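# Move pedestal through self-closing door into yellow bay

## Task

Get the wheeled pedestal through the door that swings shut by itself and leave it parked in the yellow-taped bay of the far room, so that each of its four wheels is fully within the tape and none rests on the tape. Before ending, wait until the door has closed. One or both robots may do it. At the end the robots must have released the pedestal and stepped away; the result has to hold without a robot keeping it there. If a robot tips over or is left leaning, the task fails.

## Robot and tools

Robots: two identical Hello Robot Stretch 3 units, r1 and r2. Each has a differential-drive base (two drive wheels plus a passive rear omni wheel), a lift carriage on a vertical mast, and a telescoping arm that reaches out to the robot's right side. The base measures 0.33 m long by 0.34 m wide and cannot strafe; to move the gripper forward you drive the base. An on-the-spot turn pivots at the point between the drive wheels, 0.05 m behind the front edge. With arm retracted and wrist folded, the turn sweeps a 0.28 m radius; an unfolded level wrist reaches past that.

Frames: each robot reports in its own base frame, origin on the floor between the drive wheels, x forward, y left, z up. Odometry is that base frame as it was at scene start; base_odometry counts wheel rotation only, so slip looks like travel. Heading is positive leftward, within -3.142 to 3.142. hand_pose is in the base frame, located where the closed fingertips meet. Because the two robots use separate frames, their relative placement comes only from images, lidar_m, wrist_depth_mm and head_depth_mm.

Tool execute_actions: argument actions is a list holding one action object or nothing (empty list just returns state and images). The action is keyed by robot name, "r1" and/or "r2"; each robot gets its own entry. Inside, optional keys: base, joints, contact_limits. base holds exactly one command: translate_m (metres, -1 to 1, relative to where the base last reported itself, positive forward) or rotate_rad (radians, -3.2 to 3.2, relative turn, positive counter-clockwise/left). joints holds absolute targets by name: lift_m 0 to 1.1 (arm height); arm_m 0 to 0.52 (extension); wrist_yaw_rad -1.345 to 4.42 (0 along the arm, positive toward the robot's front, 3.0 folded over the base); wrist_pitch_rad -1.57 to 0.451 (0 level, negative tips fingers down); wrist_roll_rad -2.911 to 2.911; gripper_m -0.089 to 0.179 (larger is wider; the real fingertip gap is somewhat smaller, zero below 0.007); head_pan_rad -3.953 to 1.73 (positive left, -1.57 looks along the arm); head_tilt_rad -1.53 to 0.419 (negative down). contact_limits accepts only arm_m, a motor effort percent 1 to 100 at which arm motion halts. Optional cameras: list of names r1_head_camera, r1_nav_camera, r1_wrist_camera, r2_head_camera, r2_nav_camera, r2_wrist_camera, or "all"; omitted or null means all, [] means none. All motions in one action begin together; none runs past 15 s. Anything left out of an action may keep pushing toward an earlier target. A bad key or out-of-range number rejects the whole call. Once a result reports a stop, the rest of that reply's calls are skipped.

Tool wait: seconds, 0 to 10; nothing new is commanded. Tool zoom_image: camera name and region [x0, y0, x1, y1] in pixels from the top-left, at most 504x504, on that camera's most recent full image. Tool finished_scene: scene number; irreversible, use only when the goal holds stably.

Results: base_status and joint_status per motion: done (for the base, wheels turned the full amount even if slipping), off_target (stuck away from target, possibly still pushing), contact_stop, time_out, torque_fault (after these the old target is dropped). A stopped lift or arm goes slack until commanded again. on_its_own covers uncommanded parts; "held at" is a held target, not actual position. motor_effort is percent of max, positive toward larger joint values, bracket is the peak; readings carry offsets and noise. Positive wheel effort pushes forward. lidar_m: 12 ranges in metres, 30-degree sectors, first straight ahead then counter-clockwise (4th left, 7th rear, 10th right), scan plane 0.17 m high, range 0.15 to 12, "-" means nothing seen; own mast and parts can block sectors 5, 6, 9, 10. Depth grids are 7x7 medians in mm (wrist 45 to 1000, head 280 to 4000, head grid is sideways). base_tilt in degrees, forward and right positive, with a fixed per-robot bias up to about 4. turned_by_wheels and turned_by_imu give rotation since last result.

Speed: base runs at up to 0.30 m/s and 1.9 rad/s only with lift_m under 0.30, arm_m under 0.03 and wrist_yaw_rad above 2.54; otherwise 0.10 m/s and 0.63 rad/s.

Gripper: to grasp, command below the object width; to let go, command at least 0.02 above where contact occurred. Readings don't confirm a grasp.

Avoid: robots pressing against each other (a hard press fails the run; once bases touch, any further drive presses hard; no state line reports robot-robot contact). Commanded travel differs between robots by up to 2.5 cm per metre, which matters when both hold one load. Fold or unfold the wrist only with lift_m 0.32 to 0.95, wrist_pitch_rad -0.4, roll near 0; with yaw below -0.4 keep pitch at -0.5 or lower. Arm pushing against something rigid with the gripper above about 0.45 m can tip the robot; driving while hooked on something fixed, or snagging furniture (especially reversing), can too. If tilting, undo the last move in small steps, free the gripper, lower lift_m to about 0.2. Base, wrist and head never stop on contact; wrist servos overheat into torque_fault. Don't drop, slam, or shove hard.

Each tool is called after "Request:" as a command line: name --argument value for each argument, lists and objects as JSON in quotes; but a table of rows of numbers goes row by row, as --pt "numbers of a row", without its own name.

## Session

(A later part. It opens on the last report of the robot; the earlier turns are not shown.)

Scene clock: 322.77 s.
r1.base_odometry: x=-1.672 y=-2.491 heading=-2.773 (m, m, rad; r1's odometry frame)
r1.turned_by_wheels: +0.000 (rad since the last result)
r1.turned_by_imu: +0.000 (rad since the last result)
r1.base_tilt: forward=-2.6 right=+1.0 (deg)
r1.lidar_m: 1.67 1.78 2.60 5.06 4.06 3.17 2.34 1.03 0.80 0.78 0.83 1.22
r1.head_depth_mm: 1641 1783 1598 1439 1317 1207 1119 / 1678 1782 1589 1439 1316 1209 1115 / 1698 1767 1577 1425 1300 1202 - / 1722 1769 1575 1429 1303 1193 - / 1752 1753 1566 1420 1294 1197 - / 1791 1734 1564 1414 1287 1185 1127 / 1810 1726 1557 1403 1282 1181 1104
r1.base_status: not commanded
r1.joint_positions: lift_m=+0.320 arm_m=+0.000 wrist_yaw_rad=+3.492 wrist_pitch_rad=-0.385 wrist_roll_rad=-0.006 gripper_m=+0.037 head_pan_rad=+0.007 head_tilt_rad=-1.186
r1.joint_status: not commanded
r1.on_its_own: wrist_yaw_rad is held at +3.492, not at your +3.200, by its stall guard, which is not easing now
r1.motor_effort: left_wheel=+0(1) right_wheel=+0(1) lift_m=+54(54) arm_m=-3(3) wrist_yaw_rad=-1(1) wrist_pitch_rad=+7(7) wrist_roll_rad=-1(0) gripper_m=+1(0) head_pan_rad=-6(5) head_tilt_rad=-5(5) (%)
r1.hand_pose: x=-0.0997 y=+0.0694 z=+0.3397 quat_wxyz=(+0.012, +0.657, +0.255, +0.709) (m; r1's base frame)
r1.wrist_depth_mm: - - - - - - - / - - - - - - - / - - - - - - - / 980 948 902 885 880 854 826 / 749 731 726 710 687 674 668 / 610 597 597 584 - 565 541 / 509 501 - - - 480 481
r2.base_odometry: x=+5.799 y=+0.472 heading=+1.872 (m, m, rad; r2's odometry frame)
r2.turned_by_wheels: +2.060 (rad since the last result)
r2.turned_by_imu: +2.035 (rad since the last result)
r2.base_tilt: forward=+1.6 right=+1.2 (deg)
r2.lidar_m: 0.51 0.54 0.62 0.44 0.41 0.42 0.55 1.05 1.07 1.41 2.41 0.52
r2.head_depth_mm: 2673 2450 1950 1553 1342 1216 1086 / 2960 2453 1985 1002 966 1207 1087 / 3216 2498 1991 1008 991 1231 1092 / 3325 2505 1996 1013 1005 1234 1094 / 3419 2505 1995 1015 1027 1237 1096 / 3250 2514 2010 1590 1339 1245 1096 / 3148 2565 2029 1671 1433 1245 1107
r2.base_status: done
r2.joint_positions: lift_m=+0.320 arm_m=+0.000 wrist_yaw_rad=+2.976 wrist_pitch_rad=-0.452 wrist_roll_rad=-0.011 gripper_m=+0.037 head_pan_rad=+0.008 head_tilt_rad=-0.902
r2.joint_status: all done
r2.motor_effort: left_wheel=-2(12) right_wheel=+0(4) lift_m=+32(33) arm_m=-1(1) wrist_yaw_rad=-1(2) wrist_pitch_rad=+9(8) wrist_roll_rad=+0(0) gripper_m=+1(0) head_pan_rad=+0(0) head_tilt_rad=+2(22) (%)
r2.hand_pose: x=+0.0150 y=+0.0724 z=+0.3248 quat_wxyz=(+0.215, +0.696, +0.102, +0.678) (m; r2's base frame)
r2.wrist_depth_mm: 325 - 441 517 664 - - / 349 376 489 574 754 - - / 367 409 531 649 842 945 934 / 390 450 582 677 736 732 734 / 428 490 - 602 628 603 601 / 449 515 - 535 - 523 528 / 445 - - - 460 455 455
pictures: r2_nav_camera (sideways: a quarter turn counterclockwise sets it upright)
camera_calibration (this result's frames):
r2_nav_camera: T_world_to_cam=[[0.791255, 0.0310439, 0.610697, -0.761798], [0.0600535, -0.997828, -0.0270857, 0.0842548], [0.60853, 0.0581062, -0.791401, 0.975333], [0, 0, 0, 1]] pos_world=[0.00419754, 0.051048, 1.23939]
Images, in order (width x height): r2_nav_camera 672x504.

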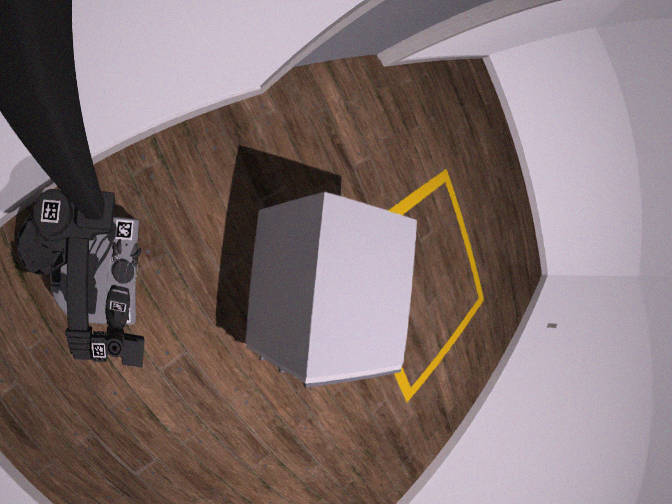

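Request:
execute_actions --actions '[{"r2":{"base":{"rotate_rad":-0.06}}}]' --cameras '[]'

Request:
execute_actions --actions '[{"r2":{"base":{"translate_m":1.0}}}]' --cameras '[]'

Request:
execute_actions --actions '[{"r2":{"base":{"translate_m":0.3},"joints":{"head_tilt_rad":-1.2}}}]' --cameras '["r2_nav_camera"]'

Scene clock: 329.50 s.
r1.base_odometry: x=-1.672 y=-2.491 heading=-2.773 (m, m, rad; r1's odometry frame)
r1.turned_by_wheels: +0.000 (rad since the last result)
r1.turned_by_imu: +0.000 (rad since the last result)
r1.base_tilt: forward=-2.5 right=+1.0 (deg)
r1.lidar_m: 1.67 1.78 2.60 5.04 4.08 3.16 2.34 1.03 0.80 0.78 0.83 1.22
r1.head_depth_mm: 1642 1789 1598 1440 1319 1209 1117 / 1668 1775 1592 1431 1305 1204 1121 / 1697 1772 1579 1428 1300 1204 - / 1736 1761 1565 1417 1298 1199 - / 1753 1755 1566 1420 1297 1192 - / 1774 1745 1561 1416 1297 1190 1128 / 1791 1732 1559 1414 1288 1183 1109
r1.base_status: not commanded
r1.joint_positions: lift_m=+0.320 arm_m=+0.000 wrist_yaw_rad=+3.492 wrist_pitch_rad=-0.385 wrist_roll_rad=-0.006 gripper_m=+0.037 head_pan_rad=+0.007 head_tilt_rad=-1.186
r1.joint_status: not commanded
r1.on_its_own: wrist_yaw_rad is held at +3.492, not at your +3.200, by its stall guard, which is not easing now
r1.motor_effort: left_wheel=-1(1) right_wheel=+0(0) lift_m=+54(54) arm_m=-3(3) wrist_yaw_rad=-1(1) wrist_pitch_rad=+7(7) wrist_roll_rad=-1(1) gripper_m=+1(2) head_pan_rad=-5(5) head_tilt_rad=-6(5) (%)
r1.hand_pose: x=-0.0997 y=+0.0694 z=+0.3397 quat_wxyz=(+0.012, +0.657, +0.255, +0.709) (m; r1's base frame)
r1.wrist_depth_mm: - - - - - - - / - - - - - - - / - - - - - - - / 977 943 907 885 880 862 849 / 752 740 728 692 696 687 661 / 609 605 596 593 - 548 550 / 503 495 - - - 481 469
r2.base_odometry: x=+5.799 y=+0.472 heading=+1.812 (m, m, rad; r2's odometry frame)
r2.turned_by_wheels: -0.060 (rad since the last result)
r2.turned_by_imu: -0.060 (rad since the last result)
r2.base_tilt: forward=+1.6 right=+1.3 (deg)
r2.lidar_m: 0.51 0.53 0.67 0.44 0.41 0.42 0.52 1.05 1.06 1.34 2.41 0.53
r2.head_depth_mm: 2535 2466 1937 1632 1393 1220 1083 / 2851 2463 1977 1008 991 1228 1086 / 3045 2504 1972 1011 997 1228 1090 / 3335 2497 1986 1012 1003 1232 1093 / 3374 2496 2015 1014 1007 1237 1097 / 3347 2528 2018 1042 1013 1240 1098 / 3223 2547 2021 1672 1430 1243 1100
r2.base_status: done
r2.joint_positions: lift_m=+0.320 arm_m=+0.000 wrist_yaw_rad=+2.976 wrist_pitch_rad=-0.452 wrist_roll_rad=-0.011 gripper_m=+0.037 head_pan_rad=+0.008 head_tilt_rad=-0.902
r2.joint_status: not commanded
r2.motor_effort: left_wheel=+2(7) right_wheel=-2(5) lift_m=+31(31) arm_m=+0(0) wrist_yaw_rad=-2(2) wrist_pitch_rad=+8(8) wrist_roll_rad=-1(0) gripper_m=+1(0) head_pan_rad=-1(0) head_tilt_rad=+2(1) (%)
r2.hand_pose: x=+0.0150 y=+0.0724 z=+0.3248 quat_wxyz=(+0.215, +0.696, +0.102, +0.678) (m; r2's base frame)
r2.wrist_depth_mm: 327 - 454 553 717 - - / 344 373 503 599 816 - - / 364 414 554 666 852 934 922 / 389 448 607 687 735 732 738 / 417 487 - 613 631 608 584 / 439 505 - 532 - 521 518 / 442 - - - 451 455 452
pictures: none
No camera images: the call's "cameras" was empty. Leave "cameras" out to get every camera's image.

Scene clock: 340.47 s.
r1.base_odometry: x=-1.672 y=-2.491 heading=-2.773 (m, m, rad; r1's odometry frame)
r1.turned_by_wheels: +0.000 (rad since the last result)
r1.turned_by_imu: +0.001 (rad since the last result)
r1.base_tilt: forward=-2.6 right=+1.1 (deg)
r1.lidar_m: 1.67 1.78 2.61 5.05 4.07 3.16 2.34 1.03 0.79 0.78 0.83 1.22
r1.head_depth_mm: 1642 1799 1593 1447 1314 1211 1120 / 1661 1777 1594 1439 1303 1200 1109 / 1702 1755 1580 1426 1304 1196 - / 1725 1760 1564 1428 1297 1195 - / 1755 1756 1575 1415 1293 1197 - / 1777 1739 1558 1418 1284 1188 1125 / 1820 1741 1552 1407 1289 1180 1111
r1.base_status: not commanded
r1.joint_positions: lift_m=+0.320 arm_m=+0.000 wrist_yaw_rad=+3.492 wrist_pitch_rad=-0.385 wrist_roll_rad=-0.006 gripper_m=+0.037 head_pan_rad=+0.007 head_tilt_rad=-1.186
r1.joint_status: not commanded
r1.on_its_own: wrist_yaw_rad is held at +3.492, not at your +3.200, by its stall guard, which is not easing now
r1.motor_effort: left_wheel=-1(0) right_wheel=+1(1) lift_m=+54(54) arm_m=-3(3) wrist_yaw_rad=-1(1) wrist_pitch_rad=+7(7) wrist_roll_rad=-1(1) gripper_m=+1(1) head_pan_rad=-5(5) head_tilt_rad=-6(5) (%)
r1.hand_pose: x=-0.0997 y=+0.0694 z=+0.3397 quat_wxyz=(+0.012, +0.657, +0.255, +0.709) (m; r1's base frame)
r1.wrist_depth_mm: - - - - - - - / - - - - - - - / - - - - - - - / 960 953 913 912 870 871 828 / 757 735 729 702 689 675 659 / 587 598 598 598 - 567 551 / 505 511 - - - 473 469
r2.base_odometry: x=+5.560 y=+1.443 heading=+1.812 (m, m, rad; r2's odometry frame)
r2.turned_by_wheels: +0.000 (rad since the last result)
r2.turned_by_imu: -0.018 (rad since the last result)
r2.base_tilt: forward=+1.5 right=+1.2 (deg)
r2.lidar_m: - - 0.15 0.20 1.02 1.02 1.28 1.84 1.86 0.22 0.15 -
r2.head_depth_mm: 1886 2100 1962 1635 1397 765 666 / 2085 2290 1988 1640 861 752 664 / 2351 2477 1992 1651 865 753 668 / 2685 2487 1997 1658 866 756 669 / 2954 2533 1992 1672 872 760 673 / 2790 2552 2023 1680 876 761 674 / 2616 2582 2034 1686 1432 793 675
r2.base_status: done
r2.joint_positions: lift_m=+0.320 arm_m=+0.000 wrist_yaw_rad=+2.975 wrist_pitch_rad=-0.452 wrist_roll_rad=-0.011 gripper_m=+0.037 head_pan_rad=+0.008 head_tilt_rad=-0.899
r2.joint_status: not commanded
r2.motor_effort: left_wheel=+8(47) right_wheel=+9(16) lift_m=+27(32) arm_m=-1(2) wrist_yaw_rad=+0(15) wrist_pitch_rad=+8(8) wrist_roll_rad=+0(0) gripper_m=+4(2) head_pan_rad=-1(0) head_tilt_rad=+0(2) (%)
r2.hand_pose: x=+0.0153 y=+0.0722 z=+0.3249 quat_wxyz=(+0.215, +0.696, +0.102, +0.678) (m; r2's base frame)
r2.wrist_depth_mm: 766 - - - 152 87 61 / 830 959 - - 154 88 62 / 831 940 914 866 158 89 62 / 716 728 728 701 161 91 63 / 590 602 - 593 147 92 64 / 504 525 - 529 131 93 64 / 457 - - - 197 94 64
pictures: none
No camera images: the call's "cameras" was empty. Leave "cameras" out to get every camera's image.

Scene clock: 344.43 s.
r1.base_odometry: x=-1.672 y=-2.491 heading=-2.773 (m, m, rad; r1's odometry frame)
r1.turned_by_wheels: +0.000 (rad since the last result)
r1.turned_by_imu: +0.000 (rad since the last result)
r1.base_tilt: forward=-2.6 right=+1.0 (deg)
r1.lidar_m: 1.67 1.78 2.61 5.04 4.05 3.15 2.34 1.03 0.79 0.78 0.84 1.22
r1.head_depth_mm: 1646 1781 1593 1443 1310 1203 1123 / 1666 1783 1583 1427 1315 1208 1113 / 1698 1778 1583 1429 1302 1200 - / 1727 1764 1572 1426 1307 1193 - / 1732 1743 1573 1417 1291 1205 - / 1780 1750 1555 1411 1291 1186 1122 / 1810 1747 1553 1411 1286 1179 1110
r1.base_status: not commanded
r1.joint_positions: lift_m=+0.320 arm_m=+0.000 wrist_yaw_rad=+3.492 wrist_pitch_rad=-0.385 wrist_roll_rad=-0.006 gripper_m=+0.037 head_pan_rad=+0.007 head_tilt_rad=-1.186
r1.joint_status: not commanded
r1.on_its_own: wrist_yaw_rad is held at +3.492, not at your +3.200, by its stall guard, which is not easing now
r1.motor_effort: left_wheel=-1(1) right_wheel=+1(1) lift_m=+54(54) arm_m=-3(3) wrist_yaw_rad=-1(1) wrist_pitch_rad=+7(8) wrist_roll_rad=-1(1) gripper_m=+0(1) head_pan_rad=-4(6) head_tilt_rad=-6(6) (%)
r1.hand_pose: x=-0.0997 y=+0.0694 z=+0.3397 quat_wxyz=(+0.012, +0.657, +0.255, +0.709) (m; r1's base frame)
r1.wrist_depth_mm: - - - - - - - / - - - - - - - / - - - - - - - / 974 960 937 881 873 828 839 / 739 727 730 694 680 684 661 / 608 593 595 607 - 561 546 / 517 501 - - - 477 466
r2.base_odometry: x=+5.489 y=+1.735 heading=+1.811 (m, m, rad; r2's odometry frame)
r2.turned_by_wheels: +0.000 (rad since the last result)
r2.turned_by_imu: -0.001 (rad since the last result)
r2.base_tilt: forward=+1.5 right=+1.2 (deg)
r2.lidar_m: - - 0.15 0.20 1.26 1.20 1.51 2.08 2.09 0.22 0.15 -
r2.head_depth_mm: 1794 1654 1498 1335 785 1131 1085 / 1858 1670 1497 835 768 726 - / 1876 1673 1513 840 771 730 - / 1878 1684 1516 839 775 732 - / 1885 1689 1529 845 776 743 - / 1912 1695 1535 850 779 1145 - / 1906 1703 1534 1384 812 1161 1117
r2.base_status: done
r2.joint_positions: lift_m=+0.320 arm_m=+0.000 wrist_yaw_rad=+2.977 wrist_pitch_rad=-0.452 wrist_roll_rad=-0.011 gripper_m=+0.037 head_pan_rad=+0.008 head_tilt_rad=-1.185
r2.joint_status: all done
r2.motor_effort: left_wheel=+10(35) right_wheel=+8(15) lift_m=+27(27) arm_m=-2(1) wrist_yaw_rad=-3(3) wrist_pitch_rad=+8(8) wrist_roll_rad=+0(1) gripper_m=+2(4) head_pan_rad=+0(1) head_tilt_rad=-8(30) (%)
r2.hand_pose: x=+0.0149 y=+0.0723 z=+0.3249 quat_wxyz=(+0.215, +0.696, +0.103, +0.678) (m; r2's base frame)
r2.wrist_depth_mm: 963 - - - 153 88 62 / - - - - 155 89 62 / 904 901 931 887 159 90 63 / 714 718 710 699 163 91 63 / 597 602 - 588 148 92 64 / 510 525 - 542 131 93 64 / 462 - - - 196 94 65
pictures: r2_nav_camera (sideways: a quarter turn counterclockwise sets it upright)
camera_calibration (this result's frames):
r2_nav_camera: T_world_to_cam=[[0.930395, 0.0321899, 0.365143, -0.442781], [0.0504204, -0.997907, -0.0405004, 0.101765], [0.363075, 0.056092, -0.93007, 1.15704], [0, 0, 0, 1]] pos_world=[-0.0132632, 0.0509046, 1.24193]
Images, in order (width x height): r2_nav_camera 672x504.

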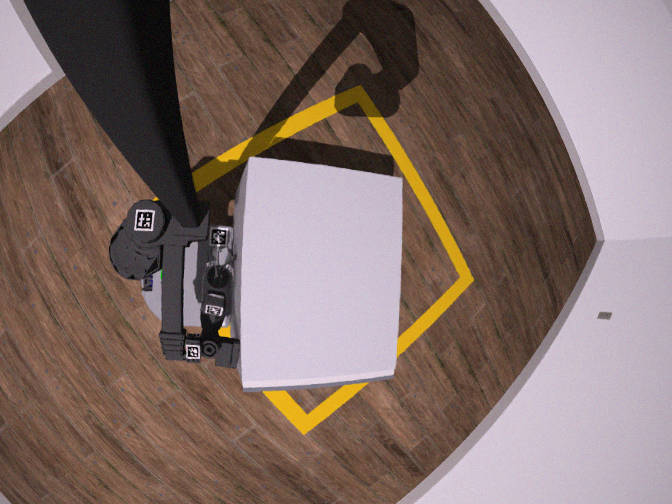

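Request:
execute_actions --actions '[{"r2":{"base":{"translate_m":0.17}}}]' --cameras '[]'

Request:
execute_actions --actions '[{"r2":{"base":{"translate_m":-0.8},"joints":{"lift_m":0.28,"head_tilt_rad":-0.9}}}]' --cameras '["r2_nav_camera"]'

Scene clock: 350.77 s.
r1.base_odometry: x=-1.672 y=-2.491 heading=-2.773 (m, m, rad; r1's odometry frame)
r1.turned_by_wheels: +0.000 (rad since the last result)
r1.turned_by_imu: +0.000 (rad since the last result)
r1.base_tilt: forward=-2.6 right=+1.0 (deg)
r1.lidar_m: 1.67 1.78 2.60 5.04 4.09 3.17 2.34 1.03 0.80 0.78 0.84 1.22
r1.head_depth_mm: 1650 1786 1605 1438 1312 1201 1122 / 1674 1787 1584 1440 1302 1205 1112 / 1687 1767 1577 1435 1308 1206 - / 1711 1769 1586 1428 1298 1193 - / 1753 1745 1560 1423 1295 1198 - / 1765 1751 1563 1414 1288 1188 1123 / 1794 1729 1551 1410 1288 1187 1111
r1.base_status: not commanded
r1.joint_positions: lift_m=+0.320 arm_m=+0.000 wrist_yaw_rad=+3.492 wrist_pitch_rad=-0.385 wrist_roll_rad=-0.006 gripper_m=+0.037 head_pan_rad=+0.007 head_tilt_rad=-1.186
r1.joint_status: not commanded
r1.on_its_own: wrist_yaw_rad is held at +3.492, not at your +3.200, by its stall guard, which is not easing now
r1.motor_effort: left_wheel=+0(1) right_wheel=+0(0) lift_m=+54(54) arm_m=-3(3) wrist_yaw_rad=-1(1) wrist_pitch_rad=+7(7) wrist_roll_rad=-1(1) gripper_m=+0(0) head_pan_rad=-5(5) head_tilt_rad=-5(7) (%)
r1.hand_pose: x=-0.0997 y=+0.0694 z=+0.3397 quat_wxyz=(+0.012, +0.657, +0.255, +0.709) (m; r1's base frame)
r1.wrist_depth_mm: - - - - - - - / - - - - - - - / - - - - - - - / 969 970 947 912 861 886 838 / 746 722 726 707 683 667 659 / 606 597 586 600 - 563 558 / 509 502 - - - 480 475
r2.base_odometry: x=+5.448 y=+1.900 heading=+1.811 (m, m, rad; r2's odometry frame)
r2.turned_by_wheels: +0.000 (rad since the last result)
r2.turned_by_imu: -0.001 (rad since the last result)
r2.base_tilt: forward=+1.5 right=+1.3 (deg)
r2.lidar_m: - - 0.15 0.20 1.38 1.33 1.64 2.21 2.23 0.22 0.15 -
r2.head_depth_mm: 1746 1649 1489 1337 786 1126 1082 / 1825 1671 1494 835 768 726 - / 1869 1673 1508 839 772 729 - / 1875 1672 1513 838 774 732 - / 1873 1679 1518 842 777 742 - / 1891 1691 1536 851 778 1143 - / 1900 1698 1541 1384 809 1157 1116
r2.base_status: done
r2.joint_positions: lift_m=+0.320 arm_m=+0.000 wrist_yaw_rad=+2.977 wrist_pitch_rad=-0.452 wrist_roll_rad=-0.011 gripper_m=+0.037 head_pan_rad=+0.008 head_tilt_rad=-1.186
r2.joint_status: not commanded
r2.motor_effort: left_wheel=+10(38) right_wheel=+8(15) lift_m=+28(28) arm_m=-2(1) wrist_yaw_rad=-3(2) wrist_pitch_rad=+8(8) wrist_roll_rad=+0(0) gripper_m=+3(4) head_pan_rad=+0(0) head_tilt_rad=-6(8) (%)
r2.hand_pose: x=+0.0149 y=+0.0723 z=+0.3249 quat_wxyz=(+0.215, +0.696, +0.103, +0.678) (m; r2's base frame)
r2.wrist_depth_mm: - - - - 153 88 62 / - - - - 156 89 62 / 903 902 910 878 159 90 63 / 733 730 728 699 162 91 63 / 602 605 - 581 148 92 64 / 506 527 - 532 131 94 64 / 464 - - - 197 94 65
pictures: none
No camera images: the call's "cameras" was empty. Leave "cameras" out to get every camera's image.

Scene clock: 355.40 s.
r1.base_odometry: x=-1.672 y=-2.491 heading=-2.773 (m, m, rad; r1's odometry frame)
r1.turned_by_wheels: +0.000 (rad since the last result)
r1.turned_by_imu: +0.000 (rad since the last result)
r1.base_tilt: forward=-2.6 right=+1.0 (deg)
r1.lidar_m: 1.67 1.78 2.60 5.06 4.08 3.17 2.34 1.03 0.79 0.78 0.83 1.22
r1.head_depth_mm: 1641 1789 1602 1441 1307 1210 1118 / 1669 1783 1580 1435 1304 1204 1112 / 1687 1767 1575 1434 1306 1201 - / 1732 1756 1579 1419 1291 1194 - / 1740 1751 1567 1425 1288 1204 - / 1787 1740 1561 1412 1294 1189 1123 / 1814 1732 1557 1416 1287 1187 1110
r1.base_status: not commanded
r1.joint_positions: lift_m=+0.320 arm_m=+0.000 wrist_yaw_rad=+3.492 wrist_pitch_rad=-0.385 wrist_roll_rad=-0.006 gripper_m=+0.037 head_pan_rad=+0.007 head_tilt_rad=-1.186
r1.joint_status: not commanded
r1.on_its_own: wrist_yaw_rad is held at +3.492, not at your +3.200, by its stall guard, which is not easing now
r1.motor_effort: left_wheel=-1(1) right_wheel=+0(0) lift_m=+54(54) arm_m=-3(3) wrist_yaw_rad=-1(1) wrist_pitch_rad=+7(7) wrist_roll_rad=-1(1) gripper_m=+0(2) head_pan_rad=-4(4) head_tilt_rad=-5(5) (%)
r1.hand_pose: x=-0.0997 y=+0.0694 z=+0.3397 quat_wxyz=(+0.012, +0.657, +0.255, +0.709) (m; r1's base frame)
r1.wrist_depth_mm: - - - - - - - / - - - - - - - / - - - - - - - / 968 943 945 920 884 838 847 / 753 729 728 700 686 682 660 / 602 592 584 599 - 557 542 / 514 506 - - - 484 469
r2.base_odometry: x=+5.639 y=+1.123 heading=+1.811 (m, m, rad; r2's odometry frame)
r2.turned_by_wheels: +0.000 (rad since the last result)
r2.turned_by_imu: -0.001 (rad since the last result)
r2.base_tilt: forward=+1.6 right=+1.2 (deg)
r2.lidar_m: 0.85 0.88 1.49 0.97 0.81 0.82 1.02 1.58 1.59 1.98 2.01 0.88
r2.head_depth_mm: 2105 2278 1972 1629 1400 1222 1081 / 2317 2430 1284 1517 1405 1223 1087 / 2617 2505 1213 1281 1409 1231 1090 / 2932 2491 1220 1290 1419 1230 1094 / 3115 2517 1220 1283 1421 1235 1095 / 3009 2541 1908 1589 1425 1246 1096 / 2844 2556 2020 1672 1426 1245 1104
r2.base_status: done
r2.joint_positions: lift_m=+0.280 arm_m=+0.000 wrist_yaw_rad=+2.976 wrist_pitch_rad=-0.452 wrist_roll_rad=-0.011 gripper_m=+0.037 head_pan_rad=+0.008 head_tilt_rad=-0.901
r2.joint_status: all done
r2.motor_effort: left_wheel=+0(9) right_wheel=-2(6) lift_m=+19(25) arm_m=-2(2) wrist_yaw_rad=-2(4) wrist_pitch_rad=+8(8) wrist_roll_rad=-1(1) gripper_m=+1(2) head_pan_rad=+0(0) head_tilt_rad=+2(24) (%)
r2.hand_pose: x=+0.0149 y=+0.0723 z=+0.2854 quat_wxyz=(+0.215, +0.696, +0.103, +0.678) (m; r2's base frame)
r2.wrist_depth_mm: 631 - 975 - - - - / 647 742 - - - - - / 690 759 833 837 846 852 849 / 649 664 665 667 669 672 669 / 546 539 - 552 576 557 558 / 475 - - - - 478 472 / - - - - 408 414 417
pictures: r2_nav_camera (sideways: a quarter turn counterclockwise sets it upright)
camera_calibration (this result's frames):
r2_nav_camera: T_world_to_cam=[[0.790841, 0.0310405, 0.611234, -0.762495], [0.0600718, -0.997827, -0.0270505, 0.0842088], [0.609067, 0.0581105, -0.790987, 0.974792], [0, 0, 0, 1]] pos_world=[0.00423995, 0.0510484, 1.23939]
Images, in order (width x height): r2_nav_camera 672x504.

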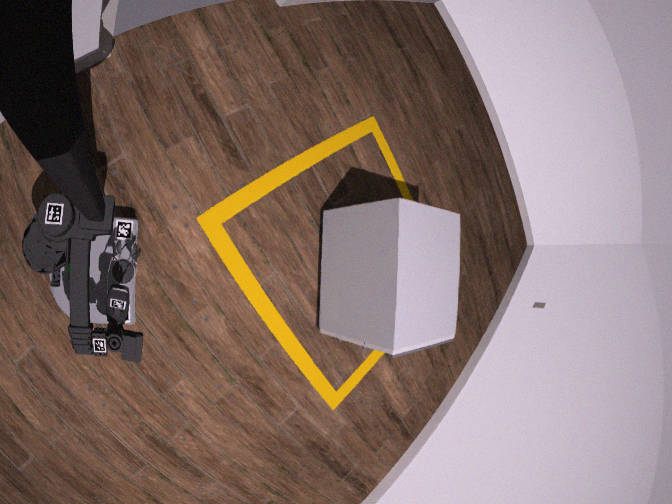

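Request:
finished_scene --scene 1

The scene is finished: the task was done.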